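## Task

Place the white knight on square C1, using the labels printed along the board's edge. Every other square must end with the same contents it had at the start, every piece on the board must be standing upright and lie wholly within its square, and the result must hold without the robot still supporting anything.

## Robot and tools

Robot: two Kinova Gen3 seven-joint arms, named left_arm and right_arm, each carrying a Robotiq 2F-85 parallel gripper and a wrist camera. The names are labels only, not sides of any picture. Bases in the scene frame: left_arm at (+0.011, +0.340, 0) m, quat_wxyz (+0.996, 0, 0, -0.094); right_arm at (-0.042, -0.384, 0) m, quat_wxyz (+0.999, 0, 0, +0.048).

Scene frame: origin on the table surface midway between the arms, +x out over the table, +z up, left_arm on the +y side. Printed hand positions may be somewhat off, more so when the arm is stretched far.

execute_actions(actions, pictures): actions holds at most one item. An empty list just reports the state. A wait item is {"steps": N} with N up to 300 control steps (1/30 s each), counted from the previous result; thinking time is included. A motion item is {"rows": [...], "steps": N} with 1 to 15 rows and N up to 15 (default 15); each row covers one step and the final row repeats to fill the rest. pictures (true/false) chooses whether camera images come back; by default they do. A refused call moves nothing.

Row layout: one list of 18 numbers, each in [-1, 1], covering both arms even if one stays still. Numbers 1-7 are left_arm joints in order waist, shoulder, upper arm roll, elbow, forearm roll, wrist pitch, wrist roll; 8 is left gripper position, 9 left gripper speed; 10-18 repeat that for right_arm. Joint numbers are offsets, not poses: they are measured from the joint angles in the most recent result that lists them (or, before any such result in the scene, and for later calls within one reply, from where the arm is when the action begins). They are not relative to the previous row. Scale: 1.0 equals 0.9985 rad for the first four joints and 0.8765 rad for the last three. All zeros therefore pulls the arm back to those reference angles; it is not a hold or a pause.

Joint ranges per arm (rad): waist -69.115 to 69.115, shoulder -2.250 to 2.250, upper arm roll -69.115 to 69.115, elbow -2.580 to 2.580, forearm roll -69.115 to 69.115, wrist pitch -2.100 to 2.100, wrist roll -69.115 to 69.115. A request more than 0.013 rad beyond a limit is refused; true limits may differ by up to 0.013 rad and oversized requests are clipped, reported as "joint sent to its limit" (possibly for an earlier action). Missing that line proves nothing.

Motion limits: each joint target stays within 0.304 rad (first four joints) or 0.266 rad (last three) of the measured angle, and targets are scaled back if they would put the gripper more than 70 mm from where it is. Joints share speed and acceleration limits and finish together, so after big moves the arm may still be travelling when the result arrives. Arms keep chasing the last target while you think or wait, until they settle or a step is HELD.

Gripper numbers are absolute, not offsets. Position: +1 fully open (85 mm), 0 about 41 mm, pads touch near -0.8, -1 closes until blocked (roughly 190-235 N per pad). Speed: -1 about 20 mm/s, 0 about 85, +1 about 150. To grip, hold position at -1. For a gentle grip, open first, then close to slightly under the object's width. To release, command wider than the object. To leave a gripper alone, resend its previous two numbers; 0 is a real command. Fingers stay put until the position changes by 0.01 or more, but will close further on their own if the object shifts or is lost. Fingers point along the gripper's +z and close along its y. end_effector_position is between the closed pads; tips extend about 19 mm past it when closed, 6 mm when open, and move about 13 mm outward while closing, so keep clearance above the table.

Result lines: each arm's end_effector_position (m) and end_effector_quat_wxyz; Joint positions (rad) and Joint velocities (rad/s), one block per arm; position_measured_pct, roughly 50 minus 50 times the finger position (0 = open; stopping below 90 short of target means something is held or blocking; about 90 or more means pads closed on nothing or something tiny). "joint command not followed" means a clearance check altered joint targets; HELD marks steps where your row was partly or wholly not sent. MOTOR HOT warns of heating from 60 °C; at 75 °C an OVER-TEMPERATURE FAULT lets the arm sag. A torque fault (load limits 50.2 N m for the first four joints, 31.6 for the last three, including held weight) freezes that arm for 10 s and drops the rest of the call.

zoom_image(camera, region): enlarges part of the latest image from cam_head_left, cam_head_right, cam_left_wrist or cam_right_wrist (each 504x504); region is [x0, y0, x1, y1] pixels from the top-left, at most 504 by 504.

read_manual(section): returns only licence text ("licences"); no motion.

finished_scene(scene): ends the numbered scene permanently and reports success; the next task then appears. Replying without any tool call ends everything.

Cautions: do not knock pieces over, off their squares, or off the table; avoid drops, slips, slams, and hard pushes; keep the arms from colliding or pressing on each other; brief tugs on held pieces can occur, so grip firmly enough. Release the piece so it stands unaided before finishing.

Each tool is called by a JSON object that holds its "api" and its "payload".

## Session

{"api": "execute_actions", "payload": {"actions": []}}

Scene clock: 0.00 s of 4000.00 s.
left_arm: end_effector_position=(+0.4269, -0.0372, +0.1899) position_measured_pct=0.0 end_effector_quat_wxyz=(+0.022, +0.954, +0.299, -0.012) | right_arm: end_effector_position=(+0.0824, -0.1508, +0.2606) position_measured_pct=0.0 end_effector_quat_wxyz=(-0.045, -0.180, +0.979, +0.085)
Joint positions: left_arm=[ 0.239  0.704  0.454  1.287 -0.266  1.188 -0.085] | right_arm=[-0.978 -0.093  0.105  2.116 -0.198  1.069  1.056]
Joint velocities: left_arm=[ 0.  0. -0. -0. -0.  0. -0.] | right_arm=[ 0.     0.001  0.    -0.    -0.    -0.001 -0.   ]
Motor temperatures (°C, as the motors report them): left_arm=[30 29 28 32 33 41 38] | right_arm=[32 29 28 32 35 37 36]

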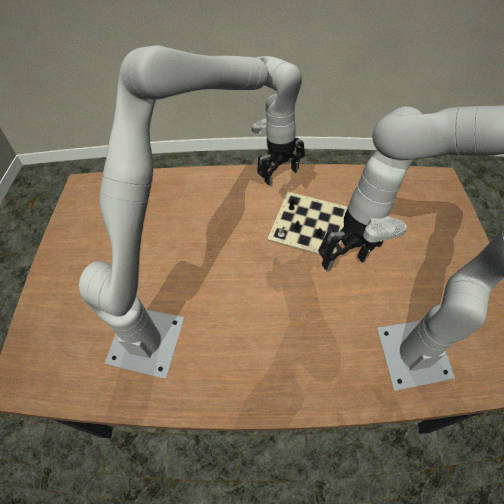

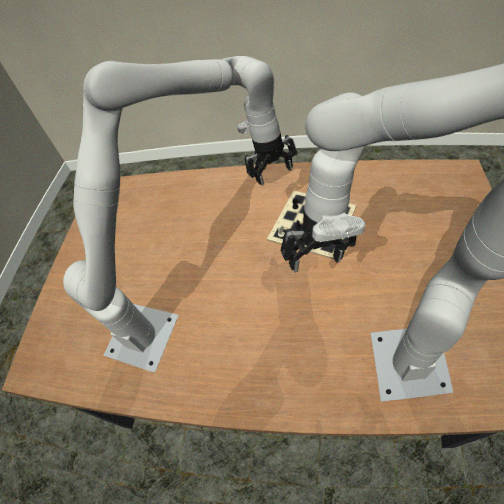

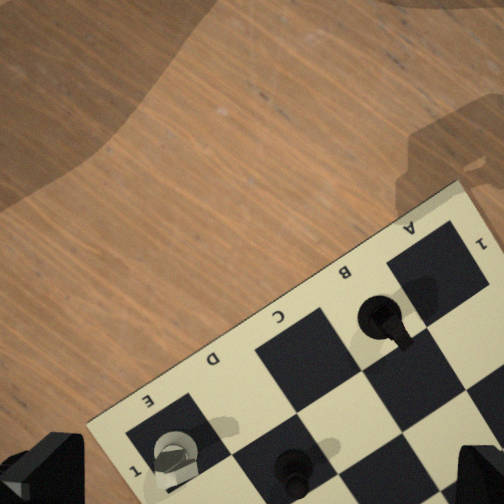

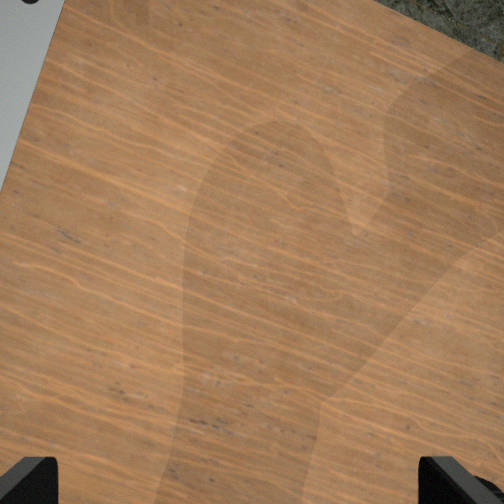

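{"api": "execute_actions", "payload": {"actions": [{"rows":[[0.339,-0.072,-0.454,0.235,0.303,-0.228,-1,0,0,0,0,0,0,0,0,0,1,0]]}], "pictures": false}}

{"api": "execute_actions", "payload": {"actions": [{"steps":60}], "pictures": false}}

{"api": "execute_actions", "payload": {"actions": [{"rows":[[0,0,0,0,0,0,-0.25,0,0,0,0,0,0,0,0,0,1,0]]}], "pictures": false}}

{"api": "execute_actions", "payload": {"actions": [{"steps":20}]}}

Scene clock: 41.87 s of 4000.00 s.
left_arm: end_effector_position=(+0.3646, -0.0357, +0.1422) position_measured_pct=36.9 end_effector_quat_wxyz=(+0.002, +0.990, +0.142, -0.006) | right_arm: end_effector_position=(+0.0824, -0.1508, +0.2606) position_measured_pct=0.0 end_effector_quat_wxyz=(-0.045, -0.180, +0.979, +0.085)
Joint positions: left_arm=[ 0.537  0.641  0.057  1.498 -0.026  1.008 -0.5  ] | right_arm=[-0.978 -0.093  0.105  2.116 -0.198  1.069  1.056]
Joint velocities: left_arm=[ 0.252 -0.058 -0.52   0.183  0.197 -0.157 -1.216] | right_arm=[-0.    -0.001 -0.001  0.     0.     0.    -0.001]
Motor temperatures (°C, as the motors report them): left_arm=[30 30 28 33 33 41 38] | right_arm=[32 29 28 32 35 37 36]
Steps of this call (steps 1 to 90: nothing new was sent; then 38.37 s passed at rest; steps 91 to 105: all 15 steps of this action). Readings (joint positions | what the end effector reports):
91: left_arm=[0.241 0.704 0.453 1.287 -0.265 1.187 -0.086] | right_arm=[-0.978 -0.093 0.105 2.116 -0.198 1.069 1.056] | left_arm position_measured_pct=0.0 | right_arm position_measured_pct=0.0
92: left_arm=[0.247 0.702 0.447 1.291 -0.262 1.184 -0.090] | right_arm=[-0.978 -0.093 0.105 2.116 -0.198 1.069 1.056] | left_arm position_measured_pct=0.4 | right_arm position_measured_pct=0.0
94: left_arm=[0.277 0.694 0.420 1.312 -0.239 1.166 -0.113] | right_arm=[-0.978 -0.093 0.105 2.116 -0.198 1.069 1.056] | left_arm position_measured_pct=4.8 | right_arm position_measured_pct=0.0
98: left_arm=[0.399 0.668 0.301 1.397 -0.141 1.094 -0.219] | right_arm=[-0.978 -0.093 0.105 2.116 -0.198 1.069 1.056] | left_arm position_measured_pct=15.9 | right_arm position_measured_pct=0.0
105: the state above

Scene clock: 43.87 s of 4000.00 s.
left_arm: end_effector_position=(+0.3619, -0.0323, +0.1400) position_measured_pct=49.6 end_effector_quat_wxyz=(+0.000, +0.997, -0.079, +0.000) | right_arm: end_effector_position=(+0.0824, -0.1508, +0.2606) position_measured_pct=0.0 end_effector_quat_wxyz=(-0.045, -0.180, +0.979, +0.085)
Joint positions: left_arm=[ 0.578  0.632  0.001  1.521 -0.     0.988 -0.962] | right_arm=[-0.978 -0.093  0.105  2.116 -0.198  1.069  1.056]
Joint velocities: left_arm=[ 0.    -0.001  0.    -0.     0.     0.001  0.   ] | right_arm=[ 0.    -0.002 -0.    -0.     0.    -0.    -0.001]
Motor temperatures (°C, as the motors report them): left_arm=[30 30 28 33 33 41 38] | right_arm=[32 29 28 32 35 37 36]
Steps of this call (steps 1 to 30: the robot went on to your last target; steps 31 to 60: nothing new was sent). Readings (joint positions | what the end effector reports):
1: left_arm=[0.545 0.640 0.043 1.503 -0.020 1.003 -0.540] | right_arm=[-0.978 -0.093 0.105 2.116 -0.198 1.069 1.056] | left_arm position_measured_pct=39.7 | right_arm position_measured_pct=0.0
2: left_arm=[0.551 0.638 0.033 1.507 -0.016 0.999 -0.581] | right_arm=[-0.978 -0.093 0.105 2.116 -0.198 1.069 1.056] | left_arm position_measured_pct=42.9 | right_arm position_measured_pct=0.0
4: left_arm=[0.561 0.636 0.020 1.513 -0.009 0.995 -0.662] | right_arm=[-0.978 -0.093 0.105 2.116 -0.198 1.069 1.056] | left_arm position_measured_pct=47.6 | right_arm position_measured_pct=0.0
8: left_arm=[0.572 0.634 0.007 1.519 -0.003 0.990 -0.825] | right_arm=[-0.978 -0.093 0.105 2.116 -0.198 1.069 1.056] | left_arm position_measured_pct=49.6 | right_arm position_measured_pct=0.0
60: the state above
All arms were judged still, so your last target was given up. Only a new action makes them travel on or press farther. Fingers that are still opening or closing keep moving.

Scene clock: 44.37 s of 4000.00 s.
left_arm: end_effector_position=(+0.3619, -0.0324, +0.1400) position_measured_pct=49.6 end_effector_quat_wxyz=(+0.000, +0.982, -0.187, +0.000) | right_arm: end_effector_position=(+0.0824, -0.1508, +0.2606) position_measured_pct=0.0 end_effector_quat_wxyz=(-0.045, -0.180, +0.979, +0.085)
Joint positions: left_arm=[ 0.578  0.632  0.001  1.521 -0.     0.988 -1.181] | right_arm=[-0.978 -0.093  0.105  2.116 -0.198  1.069  1.056]
Joint velocities: left_arm=[-0.     0.    -0.    -0.     0.    -0.001 -0.   ] | right_arm=[ 0.    -0.    -0.     0.    -0.    -0.     0.001]
Motor temperatures (°C, as the motors report them): left_arm=[30 30 28 33 33 41 38] | right_arm=[32 29 28 32 35 37 36]
Steps of this call (steps 1 to 15: all 15 steps of this action). Readings (joint positions | what the end effector reports):
1: left_arm=[0.578 0.632 0.001 1.521 -0.000 0.988 -0.963] | right_arm=[-0.978 -0.093 0.105 2.116 -0.198 1.069 1.056] | left_arm position_measured_pct=49.6 | right_arm position_measured_pct=0.0
2: left_arm=[0.578 0.632 0.001 1.521 -0.000 0.988 -0.972] | right_arm=[-0.978 -0.093 0.105 2.116 -0.198 1.069 1.056] | left_arm position_measured_pct=49.6 | right_arm position_measured_pct=0.0
4: left_arm=[0.578 0.632 0.001 1.521 -0.000 0.988 -1.023] | right_arm=[-0.978 -0.093 0.105 2.116 -0.198 1.069 1.056] | left_arm position_measured_pct=49.6 | right_arm position_measured_pct=0.0
8: left_arm=[0.578 0.632 0.001 1.521 -0.000 0.988 -1.161] | right_arm=[-0.978 -0.093 0.105 2.116 -0.198 1.069 1.056] | left_arm position_measured_pct=49.6 | right_arm position_measured_pct=0.0
15: the state above

Scene clock: 45.03 s of 4000.00 s.
left_arm: end_effector_position=(+0.3619, -0.0324, +0.1400) position_measured_pct=49.6 end_effector_quat_wxyz=(+0.000, +0.982, -0.187, +0.000) | right_arm: end_effector_position=(+0.0824, -0.1508, +0.2606) position_measured_pct=0.0 end_effector_quat_wxyz=(-0.045, -0.180, +0.979, +0.085)
Joint positions: left_arm=[ 0.578  0.632  0.001  1.521 -0.     0.988 -1.181] | right_arm=[-0.978 -0.093  0.105  2.116 -0.198  1.069  1.056]
Joint velocities: left_arm=[-0.     0.     0.     0.    -0.     0.001  0.   ] | right_arm=[ 0.    -0.001 -0.001 -0.    -0.     0.    -0.   ]
Motor temperatures (°C, as the motors report them): left_arm=[30 30 28 33 33 41 38] | right_arm=[32 29 28 32 35 37 36]
Steps of this call (steps 1 to 15: the robot went on to your last target; steps 16 to 20: nothing new was sent). Readings (joint positions | what the end effector reports):
1: left_arm=[0.578 0.632 0.001 1.521 -0.000 0.988 -1.181] | right_arm=[-0.978 -0.093 0.105 2.116 -0.198 1.069 1.056] | left_arm position_measured_pct=49.6 | right_arm position_measured_pct=0.0
2: left_arm=[0.578 0.632 0.001 1.521 -0.000 0.988 -1.181] | right_arm=[-0.978 -0.093 0.105 2.116 -0.198 1.069 1.056] | left_arm position_measured_pct=49.6 | right_arm position_measured_pct=0.0
4: left_arm=[0.578 0.632 0.001 1.521 -0.000 0.988 -1.181] | right_arm=[-0.978 -0.093 0.105 2.116 -0.198 1.069 1.056] | left_arm position_measured_pct=49.6 | right_arm position_measured_pct=0.0
8: left_arm=[0.578 0.632 0.001 1.521 -0.000 0.988 -1.181] | right_arm=[-0.978 -0.093 0.105 2.116 -0.198 1.069 1.056] | left_arm position_measured_pct=49.6 | right_arm position_measured_pct=0.0
20: the state above
All arms were judged still, so your last target was given up. Only a new action makes them travel on or press farther. Fingers that are still opening or closing keep moving.

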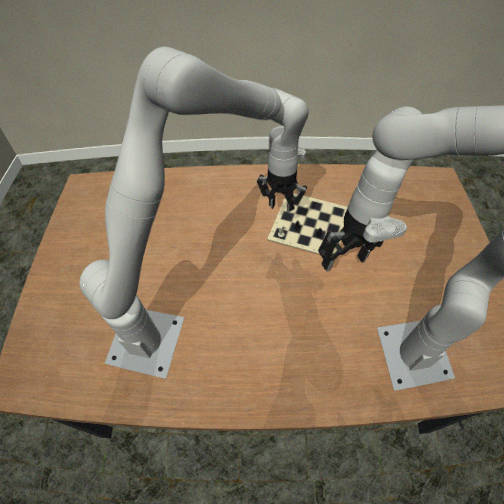

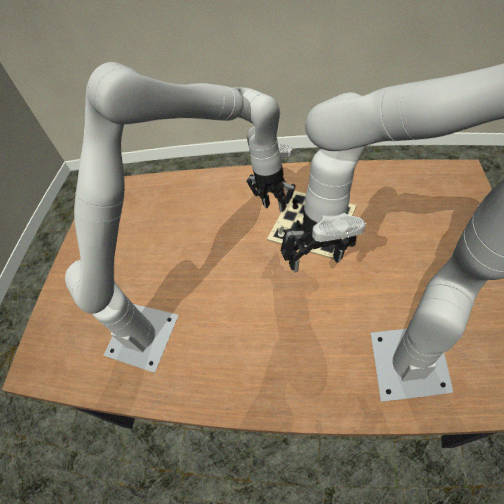

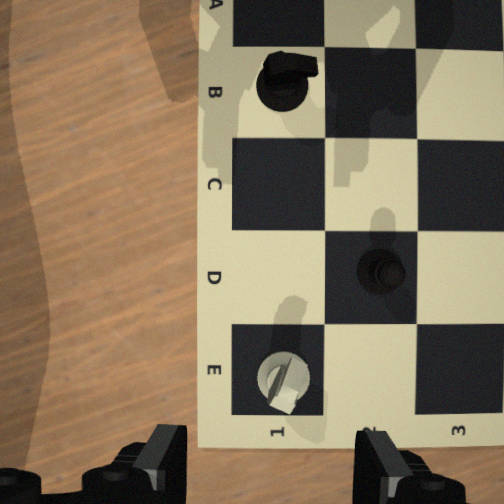

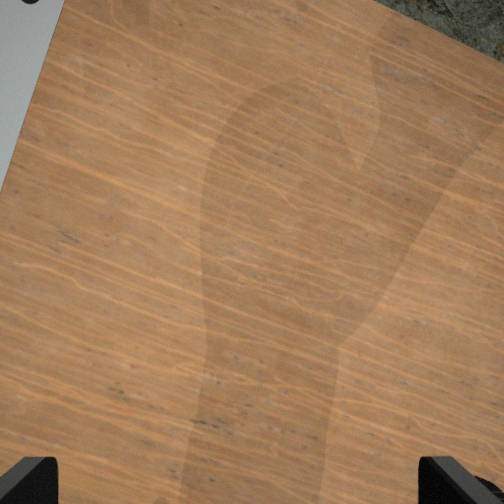

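{"api": "execute_actions", "payload": {"actions": [{"rows":[[0.011,0.0905,0,0.055,0,-0.165,0,0,0,0,0,0,0,0,0,0,1,0]]}], "pictures": false}}

{"api": "execute_actions", "payload": {"actions": [{"steps":12}]}}

Scene clock: 59.17 s of 4000.00 s.
left_arm: end_effector_position=(+0.3590, -0.0374, +0.0803) position_measured_pct=49.6 end_effector_quat_wxyz=(+0.000, +0.981, -0.192, +0.000) | right_arm: end_effector_position=(+0.0824, -0.1508, +0.2606) position_measured_pct=0.0 end_effector_quat_wxyz=(-0.045, -0.180, +0.979, +0.085)
Joint positions: left_arm=[ 0.588  0.722  0.001  1.576 -0.     0.843 -1.181] | right_arm=[-0.978 -0.093  0.105  2.116 -0.198  1.069  1.056]
Joint velocities: left_arm=[ 0.001  0.006 -0.     0.001  0.     0.     0.001] | right_arm=[-0.     0.001  0.     0.     0.     0.     0.001]
Motor temperatures (°C, as the motors report them): left_arm=[30 30 28 33 33 41 38] | right_arm=[32 29 28 32 35 37 36]
Steps of this call (steps 1 to 90: nothing new was sent; then 10.63 s passed at rest; steps 91 to 105: all 15 steps of this action). Readings (joint positions | what the end effector reports):
91: left_arm=[0.578 0.633 0.001 1.522 -0.000 0.986 -1.181] | right_arm=[-0.978 -0.093 0.105 2.116 -0.198 1.069 1.056] | left_arm position_measured_pct=49.6 | right_arm position_measured_pct=0.0
92: left_arm=[0.579 0.639 0.001 1.524 -0.000 0.978 -1.181] | right_arm=[-0.978 -0.093 0.105 2.116 -0.198 1.069 1.056] | left_arm position_measured_pct=49.6 | right_arm position_measured_pct=0.0
94: left_arm=[0.582 0.668 0.001 1.540 -0.000 0.936 -1.181] | right_arm=[-0.978 -0.093 0.105 2.116 -0.198 1.069 1.056] | left_arm position_measured_pct=49.6 | right_arm position_measured_pct=0.0
98: left_arm=[0.588 0.718 0.001 1.575 -0.000 0.849 -1.181] | right_arm=[-0.978 -0.093 0.105 2.116 -0.198 1.069 1.056] | left_arm position_measured_pct=49.6 | right_arm position_measured_pct=0.0
105: the state above

Scene clock: 59.57 s of 4000.00 s.
left_arm: end_effector_position=(+0.3589, -0.0373, +0.0800) position_measured_pct=49.6 end_effector_quat_wxyz=(+0.000, +0.981, -0.193, -0.000) | right_arm: end_effector_position=(+0.0824, -0.1508, +0.2606) position_measured_pct=0.0 end_effector_quat_wxyz=(-0.045, -0.180, +0.979, +0.085)
Joint positions: left_arm=[ 0.589  0.722  0.001  1.576 -0.     0.843 -1.181] | right_arm=[-0.978 -0.093  0.105  2.116 -0.198  1.069  1.056]
Joint velocities: left_arm=[ 0.    -0.     0.    -0.001 -0.    -0.001 -0.   ] | right_arm=[ 0. -0. -0.  0.  0.  0. -0.]
Motor temperatures (°C, as the motors report them): left_arm=[30 30 28 33 33 41 38] | right_arm=[32 29 28 32 35 37 36]
Steps of this call (steps 1 to 12: the robot went on to your last target). Readings (joint positions | what the end effector reports):
1: left_arm=[0.588 0.722 0.001 1.576 -0.000 0.843 -1.181] | right_arm=[-0.978 -0.093 0.105 2.116 -0.198 1.069 1.056] | left_arm position_measured_pct=49.6 | right_arm position_measured_pct=0.0
2: left_arm=[0.589 0.722 0.001 1.576 -0.000 0.843 -1.181] | right_arm=[-0.978 -0.093 0.105 2.116 -0.198 1.069 1.056] | left_arm position_measured_pct=49.6 | right_arm position_measured_pct=0.0
4: left_arm=[0.589 0.722 0.001 1.576 -0.000 0.843 -1.181] | right_arm=[-0.978 -0.093 0.105 2.116 -0.198 1.069 1.056] | left_arm position_measured_pct=49.6 | right_arm position_measured_pct=0.0
8: left_arm=[0.589 0.722 0.001 1.576 -0.000 0.843 -1.181] | right_arm=[-0.978 -0.093 0.105 2.116 -0.198 1.069 1.056] | left_arm position_measured_pct=49.6 | right_arm position_measured_pct=0.0
12: the state above

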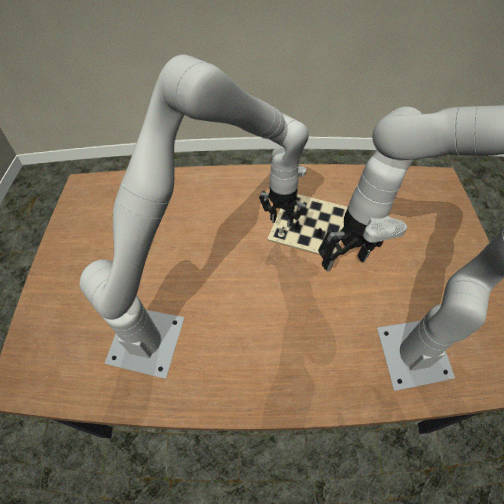

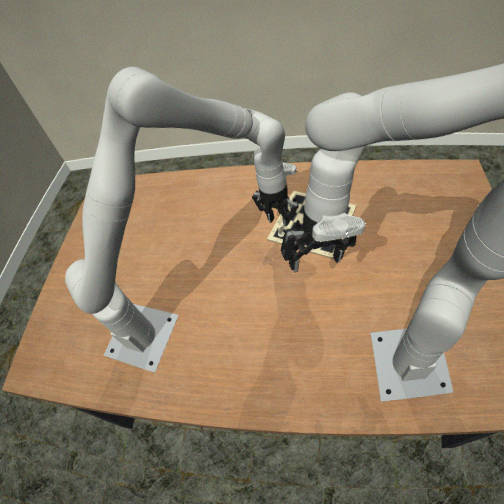

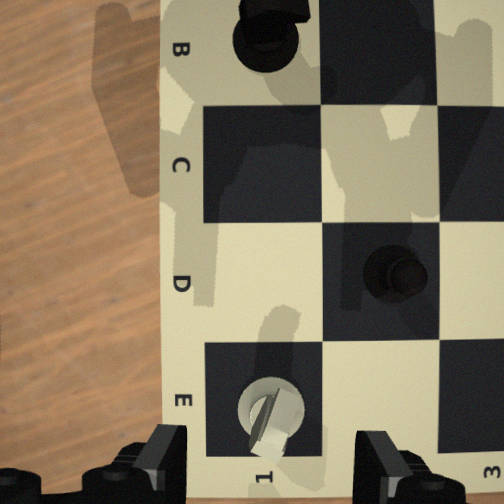

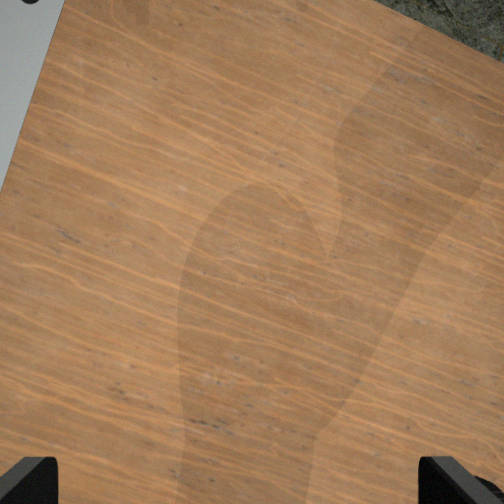

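{"api": "execute_actions", "payload": {"actions": [{"rows":[[0,0,0,0,0,0,-0.33,-0.2,0,0,0,0,0,0,0,0,1,0]]}], "pictures": false}}

{"api": "execute_actions", "payload": {"actions": [{"rows":[[-0.001,0.069,0,0.0205,0,-0.102,0,-0.2,0,0,0,0,0,0,0,0,1,0]]}]}}

Scene clock: 72.23 s of 4000.00 s.
left_arm: end_effector_position=(+0.3589, -0.0373, +0.0800) position_measured_pct=59.9 end_effector_quat_wxyz=(+0.000, +0.943, -0.332, -0.000) | right_arm: end_effector_position=(+0.0824, -0.1508, +0.2606) position_measured_pct=0.0 end_effector_quat_wxyz=(-0.045, -0.180, +0.979, +0.085)
Joint positions: left_arm=[ 0.589  0.722  0.001  1.576 -0.     0.843 -1.47 ] | right_arm=[-0.978 -0.093  0.105  2.116 -0.198  1.069  1.056]
Joint velocities: left_arm=[-0.    -0.    -0.     0.002 -0.001 -0.     0.002] | right_arm=[ 0.     0.001  0.001 -0.     0.    -0.    -0.   ]
Motor temperatures (°C, as the motors report them): left_arm=[30 31 28 33 33 41 38] | right_arm=[32 29 28 32 35 37 36]
Steps of this call (steps 1 to 15: the robot went on to your last target; steps 16 to 90: nothing new was sent; then 9.17 s passed at rest; steps 91 to 105: all 15 steps of this action). Readings (joint positions | what the end effector reports):
91: left_arm=[0.589 0.723 0.001 1.576 -0.000 0.843 -1.182] | right_arm=[-0.978 -0.093 0.105 2.116 -0.198 1.069 1.056] | left_arm position_measured_pct=49.6 | right_arm position_measured_pct=0.0
92: left_arm=[0.589 0.722 0.001 1.576 -0.000 0.843 -1.191] | right_arm=[-0.978 -0.093 0.105 2.116 -0.198 1.069 1.056] | left_arm position_measured_pct=50.4 | right_arm position_measured_pct=0.0
94: left_arm=[0.589 0.722 0.001 1.576 -0.000 0.843 -1.242] | right_arm=[-0.978 -0.093 0.105 2.116 -0.198 1.069 1.056] | left_arm position_measured_pct=54.4 | right_arm position_measured_pct=0.0
98: left_arm=[0.589 0.723 0.001 1.576 -0.000 0.843 -1.401] | right_arm=[-0.978 -0.093 0.105 2.116 -0.198 1.069 1.056] | left_arm position_measured_pct=59.5 | right_arm position_measured_pct=0.0
105: the state above

Scene clock: 72.73 s of 4000.00 s.
left_arm: end_effector_position=(+0.3604, -0.0381, +0.0402) position_measured_pct=59.9 end_effector_quat_wxyz=(+0.000, +0.943, -0.331, +0.000) | right_arm: end_effector_position=(+0.0824, -0.1508, +0.2606) position_measured_pct=0.0 end_effector_quat_wxyz=(-0.045, -0.180, +0.979, +0.085)
Joint positions: left_arm=[ 0.588  0.791  0.001  1.597 -0.     0.754 -1.47 ] | right_arm=[-0.978 -0.093  0.105  2.116 -0.198  1.069  1.056]
Joint velocities: left_arm=[-0.     0.004  0.     0.001 -0.001  0.    -0.001] | right_arm=[-0.    -0.001 -0.    -0.     0.     0.    -0.   ]
Motor temperatures (°C, as the motors report them): left_arm=[30 31 28 33 33 41 38] | right_arm=[32 29 28 32 35 37 36]
Steps of this call (steps 1 to 15: all 15 steps of this action). Readings (joint positions | what the end effector reports):
1: left_arm=[0.589 0.724 0.001 1.576 -0.000 0.842 -1.470] | right_arm=[-0.978 -0.093 0.105 2.116 -0.198 1.069 1.056] | left_arm position_measured_pct=59.9 | right_arm position_measured_pct=0.0
2: left_arm=[0.588 0.730 0.001 1.577 -0.000 0.836 -1.470] | right_arm=[-0.978 -0.093 0.105 2.116 -0.198 1.069 1.056] | left_arm position_measured_pct=59.9 | right_arm position_measured_pct=0.0
4: left_arm=[0.588 0.758 0.001 1.584 -0.000 0.802 -1.470] | right_arm=[-0.978 -0.093 0.105 2.116 -0.198 1.069 1.056] | left_arm position_measured_pct=59.9 | right_arm position_measured_pct=0.0
8: left_arm=[0.588 0.788 0.001 1.597 -0.000 0.755 -1.470] | right_arm=[-0.978 -0.093 0.105 2.116 -0.198 1.069 1.056] | left_arm position_measured_pct=59.9 | right_arm position_measured_pct=0.0
15: the state above

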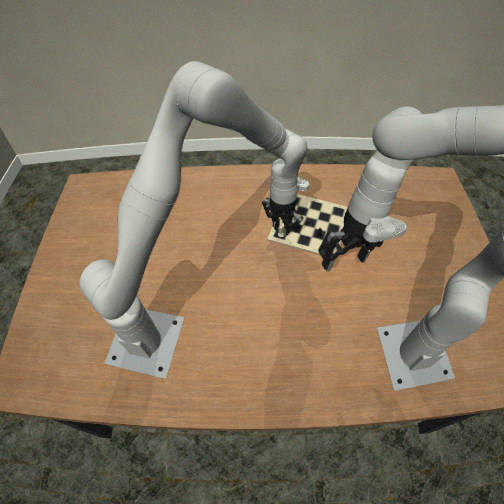

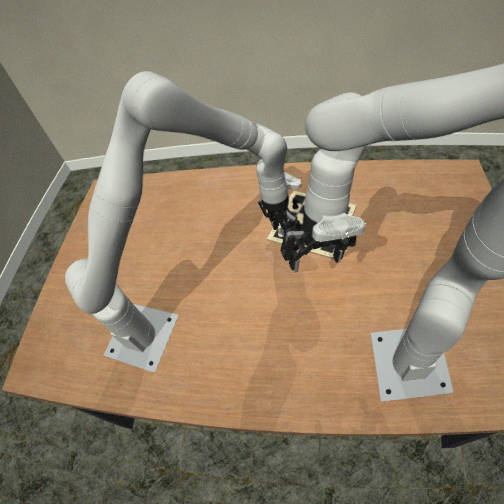

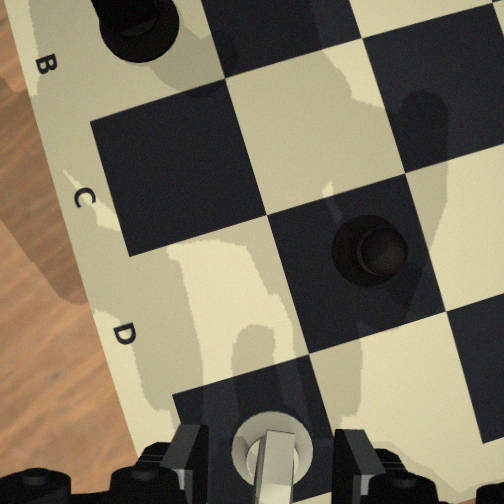

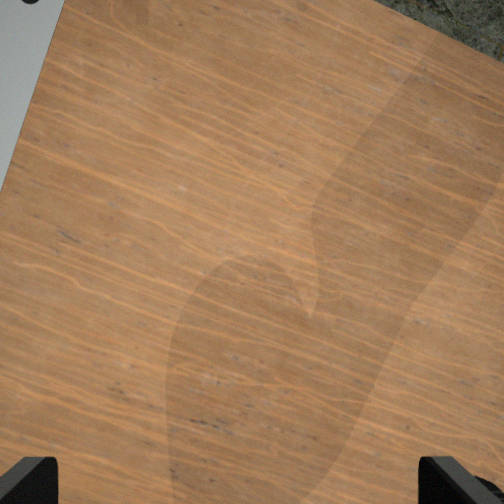

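{"api": "execute_actions", "payload": {"actions": [{"rows":[[0,0,0,0,0,0,0,-1,-0.3,0,0,0,0,0,0,0,1,0]]}], "pictures": false}}

{"api": "execute_actions", "payload": {"actions": [{"steps":8}], "pictures": false}}

{"api": "execute_actions", "payload": {"actions": [{"rows":[[0,-0.069,0,-0.0205,0,0.102,0,-1,-0.3,0,0,0,0,0,0,0,1,0]]}], "pictures": false}}

{"api": "execute_actions", "payload": {"actions": [{"rows":[[-0.06,0.139,0,-0.306,0,0.189,0.31,-1,-0.3,0,0,0,0,0,0,0,1,0]]}], "pictures": false}}

{"api": "execute_actions", "payload": {"actions": [{"steps":12}]}}

Scene clock: 87.40 s of 4000.00 s.
left_arm: end_effector_position=(+0.3604, -0.0382, +0.0405) position_measured_pct=84.5 end_effector_quat_wxyz=(+0.000, +0.943, -0.331, +0.000) | right_arm: end_effector_position=(+0.0824, -0.1508, +0.2606) position_measured_pct=0.0 end_effector_quat_wxyz=(-0.045, -0.180, +0.979, +0.085)
Joint positions: left_arm=[ 0.588  0.791  0.001  1.597 -0.     0.754 -1.47 ] | right_arm=[-0.978 -0.093  0.105  2.116 -0.198  1.069  1.056]
Joint velocities: left_arm=[ 0.    -0.002  0.    -0.    -0.001  0.001 -0.001] | right_arm=[ 0.    -0.001 -0.    -0.    -0.    -0.    -0.   ]
Motor temperatures (°C, as the motors report them): left_arm=[30 31 28 33 33 41 38] | right_arm=[32 29 28 32 35 37 36]
Steps of this call (steps 1 to 15: the robot went on to your last target; steps 16 to 90: nothing new was sent; then 11.17 s passed at rest; steps 91 to 105: all 15 steps of this action). Readings (joint positions | what the end effector reports):
91: left_arm=[0.588 0.791 0.001 1.597 -0.000 0.754 -1.470] | right_arm=[-0.978 -0.093 0.105 2.116 -0.198 1.069 1.056] | left_arm position_measured_pct=59.9 | right_arm position_measured_pct=0.0
92: left_arm=[0.588 0.791 0.001 1.597 -0.000 0.754 -1.470] | right_arm=[-0.978 -0.093 0.105 2.116 -0.198 1.069 1.056] | left_arm position_measured_pct=60.3 | right_arm position_measured_pct=0.0
94: left_arm=[0.588 0.791 0.001 1.597 -0.000 0.754 -1.470] | right_arm=[-0.978 -0.093 0.105 2.116 -0.198 1.069 1.056] | left_arm position_measured_pct=63.5 | right_arm position_measured_pct=0.0
98: left_arm=[0.588 0.791 0.001 1.597 -0.000 0.754 -1.470] | right_arm=[-0.978 -0.093 0.105 2.116 -0.198 1.069 1.056] | left_arm position_measured_pct=72.2 | right_arm position_measured_pct=0.0
105: the state above

Scene clock: 87.67 s of 4000.00 s.
left_arm: end_effector_position=(+0.3605, -0.0382, +0.0405) position_measured_pct=85.3 end_effector_quat_wxyz=(+0.000, +0.943, -0.331, +0.000) | right_arm: end_effector_position=(+0.0824, -0.1508, +0.2606) position_measured_pct=0.0 end_effector_quat_wxyz=(-0.045, -0.180, +0.979, +0.085)
Joint positions: left_arm=[ 0.588  0.791  0.001  1.597 -0.     0.754 -1.47 ] | right_arm=[-0.978 -0.093  0.105  2.116 -0.198  1.069  1.056]
Joint velocities: left_arm=[ 0.    -0.001 -0.     0.     0.     0.     0.   ] | right_arm=[ 0.     0.001 -0.     0.    -0.    -0.    -0.001]
Motor temperatures (°C, as the motors report them): left_arm=[30 31 28 33 33 41 38] | right_arm=[32 29 28 32 35 37 36]
Steps of this call (steps 1 to 8: the robot went on to your last target). Readings (joint positions | what the end effector reports):
1: left_arm=[0.588 0.791 0.001 1.597 -0.000 0.754 -1.470] | right_arm=[-0.978 -0.093 0.105 2.116 -0.198 1.069 1.056] | left_arm position_measured_pct=85.3 | right_arm position_measured_pct=0.0
2: left_arm=[0.588 0.791 0.001 1.597 -0.000 0.754 -1.470] | right_arm=[-0.978 -0.093 0.105 2.116 -0.198 1.069 1.056] | left_arm position_measured_pct=85.3 | right_arm position_measured_pct=0.0
4: left_arm=[0.588 0.791 0.001 1.597 -0.000 0.754 -1.470] | right_arm=[-0.978 -0.093 0.105 2.116 -0.198 1.069 1.056] | left_arm position_measured_pct=85.3 | right_arm position_measured_pct=0.0
8: the state above

Scene clock: 88.17 s of 4000.00 s.
left_arm: end_effector_position=(+0.3593, -0.0371, +0.0803) position_measured_pct=85.3 end_effector_quat_wxyz=(+0.000, +0.943, -0.331, +0.000) | right_arm: end_effector_position=(+0.0824, -0.1508, +0.2606) position_measured_pct=0.0 end_effector_quat_wxyz=(-0.045, -0.180, +0.979, +0.085)
Joint positions: left_arm=[ 0.588  0.722  0.001  1.576 -0.     0.843 -1.47 ] | right_arm=[-0.978 -0.093  0.105  2.116 -0.198  1.069  1.056]
Joint velocities: left_arm=[-0.    -0.005  0.    -0.001 -0.     0.    -0.   ] | right_arm=[-0.     0.001  0.001 -0.    -0.    -0.    -0.001]
Motor temperatures (°C, as the motors report them): left_arm=[30 31 28 33 33 41 38] | right_arm=[32 29 28 32 35 37 36]
Steps of this call (steps 1 to 15: all 15 steps of this action). Readings (joint positions | what the end effector reports):
1: left_arm=[0.588 0.789 0.001 1.596 -0.000 0.755 -1.470] | right_arm=[-0.978 -0.093 0.105 2.116 -0.198 1.069 1.056] | left_arm position_measured_pct=85.3 | right_arm position_measured_pct=0.0
2: left_arm=[0.588 0.783 0.001 1.595 -0.000 0.761 -1.470] | right_arm=[-0.978 -0.093 0.105 2.116 -0.198 1.069 1.056] | left_arm position_measured_pct=85.3 | right_arm position_measured_pct=0.0
4: left_arm=[0.588 0.756 0.001 1.588 -0.000 0.795 -1.470] | right_arm=[-0.978 -0.093 0.105 2.116 -0.198 1.069 1.056] | left_arm position_measured_pct=85.3 | right_arm position_measured_pct=0.0
8: left_arm=[0.588 0.725 0.001 1.576 -0.000 0.841 -1.470] | right_arm=[-0.978 -0.093 0.105 2.116 -0.198 1.069 1.056] | left_arm position_measured_pct=85.3 | right_arm position_measured_pct=0.0
15: the state above

Scene clock: 88.67 s of 4000.00 s.
left_arm: end_effector_position=(+0.4360, -0.0634, +0.0827) position_measured_pct=85.3 end_effector_quat_wxyz=(+0.001, +0.985, -0.172, +0.002) | right_arm: end_effector_position=(+0.0824, -0.1508, +0.2606) position_measured_pct=0.0 end_effector_quat_wxyz=(-0.045, -0.180, +0.979, +0.085)
Joint positions: left_arm=[ 0.529  0.856  0.     1.274 -0.     1.007 -1.199] | right_arm=[-0.978 -0.093  0.105  2.116 -0.198  1.069  1.056]
Joint velocities: left_arm=[-0.013  0.022  0.    -0.069  0.     0.039  0.059] | right_arm=[ 0.     0.002  0.001  0.    -0.     0.     0.   ]
Motor temperatures (°C, as the motors report them): left_arm=[30 31 28 33 33 41 38] | right_arm=[32 29 28 32 35 37 36]
Steps of this call (steps 1 to 15: all 15 steps of this action). Readings (joint positions | what the end effector reports):
1: left_arm=[0.587 0.723 0.001 1.575 -0.000 0.844 -1.469] | right_arm=[-0.978 -0.093 0.105 2.116 -0.198 1.069 1.056] | left_arm position_measured_pct=85.3 | right_arm position_measured_pct=0.0
2: left_arm=[0.586 0.726 0.001 1.569 -0.000 0.847 -1.465] | right_arm=[-0.978 -0.093 0.105 2.116 -0.198 1.069 1.056] | left_arm position_measured_pct=85.3 | right_arm position_measured_pct=0.0
4: left_arm=[0.580 0.741 0.002 1.542 0.000 0.862 -1.442] | right_arm=[-0.978 -0.093 0.105 2.116 -0.198 1.069 1.056] | left_arm position_measured_pct=85.3 | right_arm position_measured_pct=0.0
8: left_arm=[0.556 0.799 0.002 1.421 0.000 0.927 -1.335] | right_arm=[-0.978 -0.093 0.105 2.116 -0.198 1.069 1.056] | left_arm position_measured_pct=85.3 | right_arm position_measured_pct=0.0
15: the state above

Scene clock: 89.07 s of 4000.00 s.
left_arm: end_effector_position=(+0.4362, -0.0633, +0.0807) position_measured_pct=85.3 end_effector_quat_wxyz=(+0.001, +0.985, -0.171, +0.000) | right_arm: end_effector_position=(+0.0824, -0.1508, +0.2606) position_measured_pct=0.0 end_effector_quat_wxyz=(-0.045, -0.180, +0.979, +0.085)
Joint positions: left_arm=[ 0.528  0.861  0.001  1.27  -0.     1.009 -1.198] | right_arm=[-0.978 -0.093  0.105  2.116 -0.198  1.069  1.056]
Joint velocities: left_arm=[-0.     0.001 -0.    -0.001 -0.001  0.002 -0.   ] | right_arm=[ 0.    -0.     0.    -0.     0.    -0.    -0.001]
Motor temperatures (°C, as the motors report them): left_arm=[30 31 28 33 33 41 38] | right_arm=[32 29 28 32 35 37 36]
Steps of this call (steps 1 to 12: the robot went on to your last target). Readings (joint positions | what the end effector reports):
1: left_arm=[0.529 0.856 0.000 1.272 -0.000 1.008 -1.198] | right_arm=[-0.978 -0.093 0.105 2.116 -0.198 1.069 1.056] | left_arm position_measured_pct=85.3 | right_arm position_measured_pct=0.0
2: left_arm=[0.528 0.857 0.001 1.272 -0.000 1.009 -1.198] | right_arm=[-0.978 -0.093 0.105 2.116 -0.198 1.069 1.056] | left_arm position_measured_pct=85.3 | right_arm position_measured_pct=0.0
4: left_arm=[0.528 0.859 0.001 1.271 -0.000 1.009 -1.198] | right_arm=[-0.978 -0.093 0.105 2.116 -0.198 1.069 1.056] | left_arm position_measured_pct=85.3 | right_arm position_measured_pct=0.0
8: left_arm=[0.528 0.860 0.001 1.271 -0.000 1.009 -1.198] | right_arm=[-0.978 -0.093 0.105 2.116 -0.198 1.069 1.056] | left_arm position_measured_pct=85.3 | right_arm position_measured_pct=0.0
12: the state above

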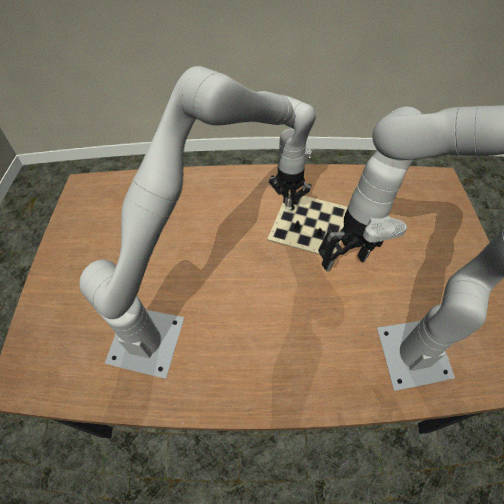

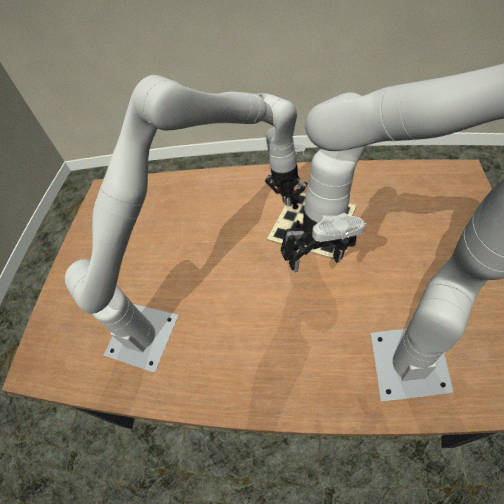

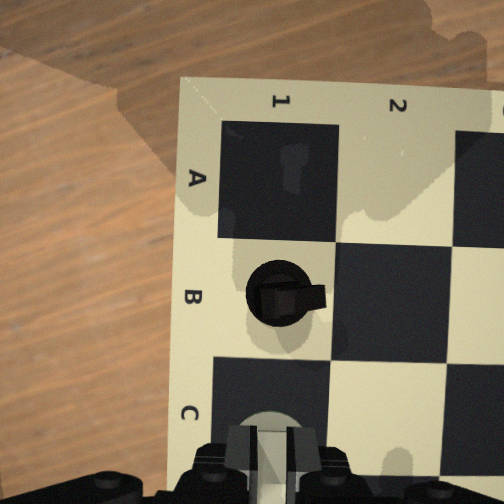

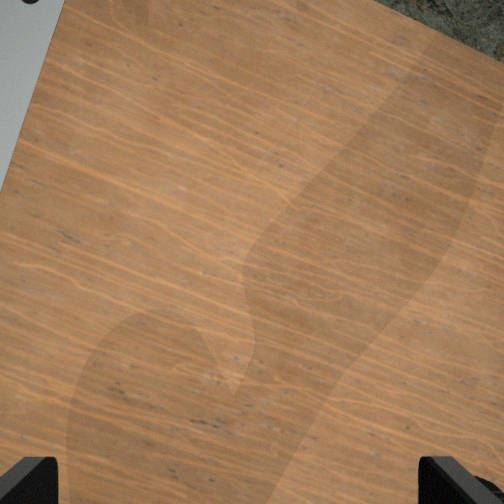

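{"api": "execute_actions", "payload": {"actions": [{"rows":[[0,0.046,0,0.023,0,-0.079,0,-1,-0.3,0,0,0,0,0,0,0,1,0]]}], "pictures": false}}

{"api": "execute_actions", "payload": {"actions": [{"rows":[[0,0.008,0,0.004,0,-0.013,0,-1,-0.3,0,0,0,0,0,0,0,1,0]]}], "pictures": false}}

{"api": "execute_actions", "payload": {"actions": [{"rows":[[0,0,0,0,0,0,0,-0.3,-0.3,0,0,0,0,0,0,0,1,0]]}], "pictures": false}}

{"api": "execute_actions", "payload": {"actions": [{"rows":[[0,-0.08,0,-0.045,0,0.14,0,-0.3,-0.3,0,0,0,0,0,0,0,1,0]]}]}}

Scene clock: 109.83 s of 4000.00 s.
left_arm: end_effector_position=(+0.4364, -0.0635, +0.0479) position_measured_pct=85.3 end_effector_quat_wxyz=(+0.001, +0.985, -0.171, +0.001) | right_arm: end_effector_position=(+0.0824, -0.1508, +0.2606) position_measured_pct=0.0 end_effector_quat_wxyz=(-0.045, -0.180, +0.979, +0.085)
Joint positions: left_arm=[ 0.528  0.906  0.001  1.293 -0.     0.94  -1.198] | right_arm=[-0.978 -0.093  0.105  2.116 -0.198  1.069  1.056]
Joint velocities: left_arm=[-0.     0.002  0.     0.     0.    -0.001  0.001] | right_arm=[0.    0.001 0.    0.    0.    0.    0.   ]
Motor temperatures (°C, as the motors report them): left_arm=[30 32 28 33 33 41 38] | right_arm=[32 29 28 32 35 37 36]
Steps of this call (steps 1 to 15: the robot went on to your last target; steps 16 to 90: nothing new was sent; then 17.27 s passed at rest; steps 91 to 105: all 15 steps of this action). Readings (joint positions | what the end effector reports):
91: left_arm=[0.528 0.862 0.001 1.271 -0.000 1.008 -1.198] | right_arm=[-0.978 -0.093 0.105 2.116 -0.198 1.069 1.056] | left_arm position_measured_pct=85.3 | right_arm position_measured_pct=0.0
92: left_arm=[0.528 0.868 0.001 1.273 -0.000 1.000 -1.198] | right_arm=[-0.978 -0.093 0.105 2.116 -0.198 1.069 1.056] | left_arm position_measured_pct=85.3 | right_arm position_measured_pct=0.0
94: left_arm=[0.528 0.891 0.001 1.284 -0.000 0.966 -1.198] | right_arm=[-0.978 -0.093 0.105 2.116 -0.198 1.069 1.056] | left_arm position_measured_pct=85.3 | right_arm position_measured_pct=0.0
98: left_arm=[0.528 0.905 0.001 1.294 -0.000 0.941 -1.198] | right_arm=[-0.978 -0.093 0.105 2.116 -0.198 1.069 1.056] | left_arm position_measured_pct=85.3 | right_arm position_measured_pct=0.0
105: the state above

Scene clock: 110.33 s of 4000.00 s.
left_arm: end_effector_position=(+0.4361, -0.0633, +0.0423) position_measured_pct=85.3 end_effector_quat_wxyz=(+0.001, +0.985, -0.171, +0.000) | right_arm: end_effector_position=(+0.0824, -0.1508, +0.2606) position_measured_pct=0.0 end_effector_quat_wxyz=(-0.045, -0.180, +0.979, +0.085)
Joint positions: left_arm=[ 0.528  0.914  0.001  1.297 -0.     0.928 -1.198] | right_arm=[-0.978 -0.093  0.105  2.116 -0.198  1.069  1.056]
Joint velocities: left_arm=[-0.    -0.    -0.    -0.     0.     0.001 -0.   ] | right_arm=[-0.    -0.002  0.     0.    -0.     0.     0.   ]
Motor temperatures (°C, as the motors report them): left_arm=[30 32 28 33 33 41 38] | right_arm=[32 29 28 32 35 37 36]
Steps of this call (steps 1 to 15: all 15 steps of this action). Readings (joint positions | what the end effector reports):
1: left_arm=[0.528 0.908 0.001 1.294 -0.000 0.939 -1.198] | right_arm=[-0.978 -0.093 0.105 2.116 -0.198 1.069 1.056] | left_arm position_measured_pct=85.3 | right_arm position_measured_pct=0.0
2: left_arm=[0.528 0.910 0.001 1.295 -0.000 0.935 -1.198] | right_arm=[-0.978 -0.093 0.105 2.116 -0.198 1.069 1.056] | left_arm position_measured_pct=85.3 | right_arm position_measured_pct=0.0
4: left_arm=[0.528 0.913 0.001 1.297 -0.000 0.930 -1.198] | right_arm=[-0.978 -0.093 0.105 2.116 -0.198 1.069 1.056] | left_arm position_measured_pct=85.3 | right_arm position_measured_pct=0.0
8: left_arm=[0.528 0.914 0.001 1.297 -0.000 0.928 -1.198] | right_arm=[-0.978 -0.093 0.105 2.116 -0.198 1.069 1.056] | left_arm position_measured_pct=85.3 | right_arm position_measured_pct=0.0
15: the state above

Scene clock: 110.83 s of 4000.00 s.
left_arm: end_effector_position=(+0.4361, -0.0633, +0.0423) position_measured_pct=65.1 end_effector_quat_wxyz=(+0.001, +0.985, -0.171, +0.000) | right_arm: end_effector_position=(+0.0824, -0.1508, +0.2606) position_measured_pct=0.0 end_effector_quat_wxyz=(-0.045, -0.180, +0.979, +0.085)
Joint positions: left_arm=[ 0.528  0.914  0.001  1.297 -0.     0.928 -1.198] | right_arm=[-0.978 -0.093  0.105  2.116 -0.198  1.069  1.056]
Joint velocities: left_arm=[ 0.    -0.     0.     0.001 -0.    -0.    -0.001] | right_arm=[-0.     0.    -0.     0.     0.    -0.     0.001]
Motor temperatures (°C, as the motors report them): left_arm=[30 32 28 33 33 41 38] | right_arm=[32 29 28 32 35 37 36]
Steps of this call (steps 1 to 15: all 15 steps of this action). Readings (joint positions | what the end effector reports):
1: left_arm=[0.528 0.914 0.001 1.297 -0.000 0.928 -1.198] | right_arm=[-0.978 -0.093 0.105 2.116 -0.198 1.069 1.056] | left_arm position_measured_pct=85.3 | right_arm position_measured_pct=0.0
2: left_arm=[0.528 0.914 0.001 1.297 -0.000 0.928 -1.198] | right_arm=[-0.978 -0.093 0.105 2.116 -0.198 1.069 1.056] | left_arm position_measured_pct=85.3 | right_arm position_measured_pct=0.0
4: left_arm=[0.528 0.914 0.001 1.297 -0.000 0.928 -1.198] | right_arm=[-0.978 -0.093 0.105 2.116 -0.198 1.069 1.056] | left_arm position_measured_pct=81.7 | right_arm position_measured_pct=0.0
8: left_arm=[0.528 0.914 0.001 1.297 -0.000 0.928 -1.198] | right_arm=[-0.978 -0.093 0.105 2.116 -0.198 1.069 1.056] | left_arm position_measured_pct=73.0 | right_arm position_measured_pct=0.0
15: the state above

Scene clock: 111.33 s of 4000.00 s.
left_arm: end_effector_position=(+0.4365, -0.0636, +0.1007) position_measured_pct=65.1 end_effector_quat_wxyz=(+0.001, +0.985, -0.171, +0.001) | right_arm: end_effector_position=(+0.0824, -0.1508, +0.2606) position_measured_pct=0.0 end_effector_quat_wxyz=(-0.045, -0.180, +0.979, +0.085)
Joint positions: left_arm=[ 0.528  0.835  0.001  1.252 -0.     1.051 -1.198] | right_arm=[-0.978 -0.093  0.105  2.116 -0.198  1.069  1.056]
Joint velocities: left_arm=[-0.    -0.003  0.     0.     0.001 -0.001 -0.   ] | right_arm=[ 0. -0. -0. -0. -0. -0.  0.]
Motor temperatures (°C, as the motors report them): left_arm=[30 32 28 33 33 41 38] | right_arm=[32 29 28 32 35 37 36]
Steps of this call (steps 1 to 15: all 15 steps of this action). Readings (joint positions | what the end effector reports):
1: left_arm=[0.528 0.913 0.001 1.297 -0.000 0.929 -1.198] | right_arm=[-0.978 -0.093 0.105 2.116 -0.198 1.069 1.056] | left_arm position_measured_pct=65.1 | right_arm position_measured_pct=0.0
2: left_arm=[0.528 0.908 0.001 1.295 -0.000 0.937 -1.198] | right_arm=[-0.978 -0.093 0.105 2.116 -0.198 1.069 1.056] | left_arm position_measured_pct=65.1 | right_arm position_measured_pct=0.0
4: left_arm=[0.528 0.880 0.001 1.281 -0.000 0.978 -1.198] | right_arm=[-0.978 -0.093 0.105 2.116 -0.198 1.069 1.056] | left_arm position_measured_pct=65.1 | right_arm position_measured_pct=0.0
8: left_arm=[0.528 0.838 0.001 1.252 -0.000 1.048 -1.198] | right_arm=[-0.978 -0.093 0.105 2.116 -0.198 1.069 1.056] | left_arm position_measured_pct=65.1 | right_arm position_measured_pct=0.0
15: the state above

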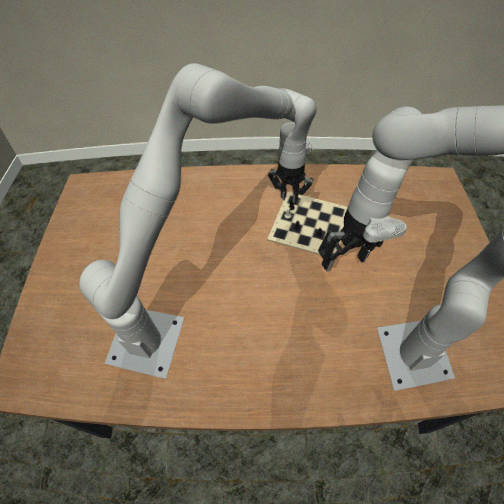

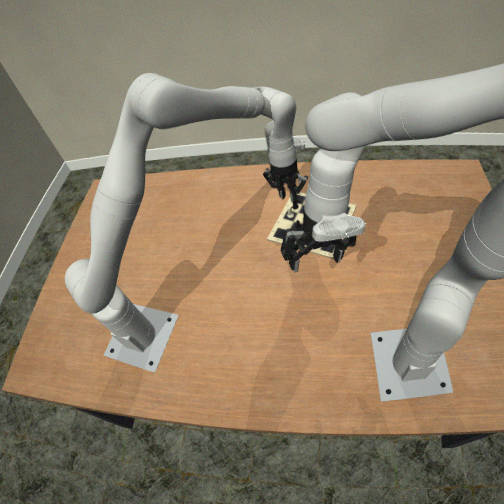

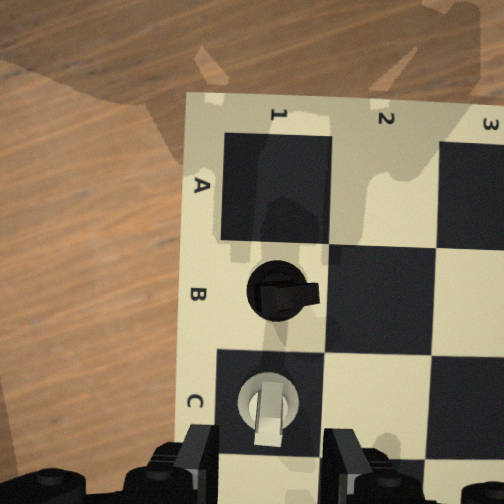

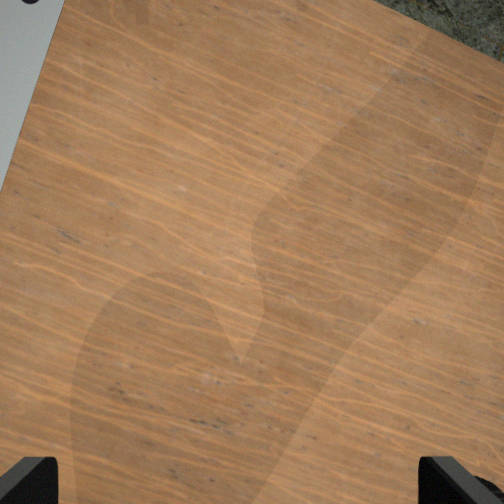

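{"api": "finished_scene", "payload": {"scene": 1}}

The scene is finished: the task was done.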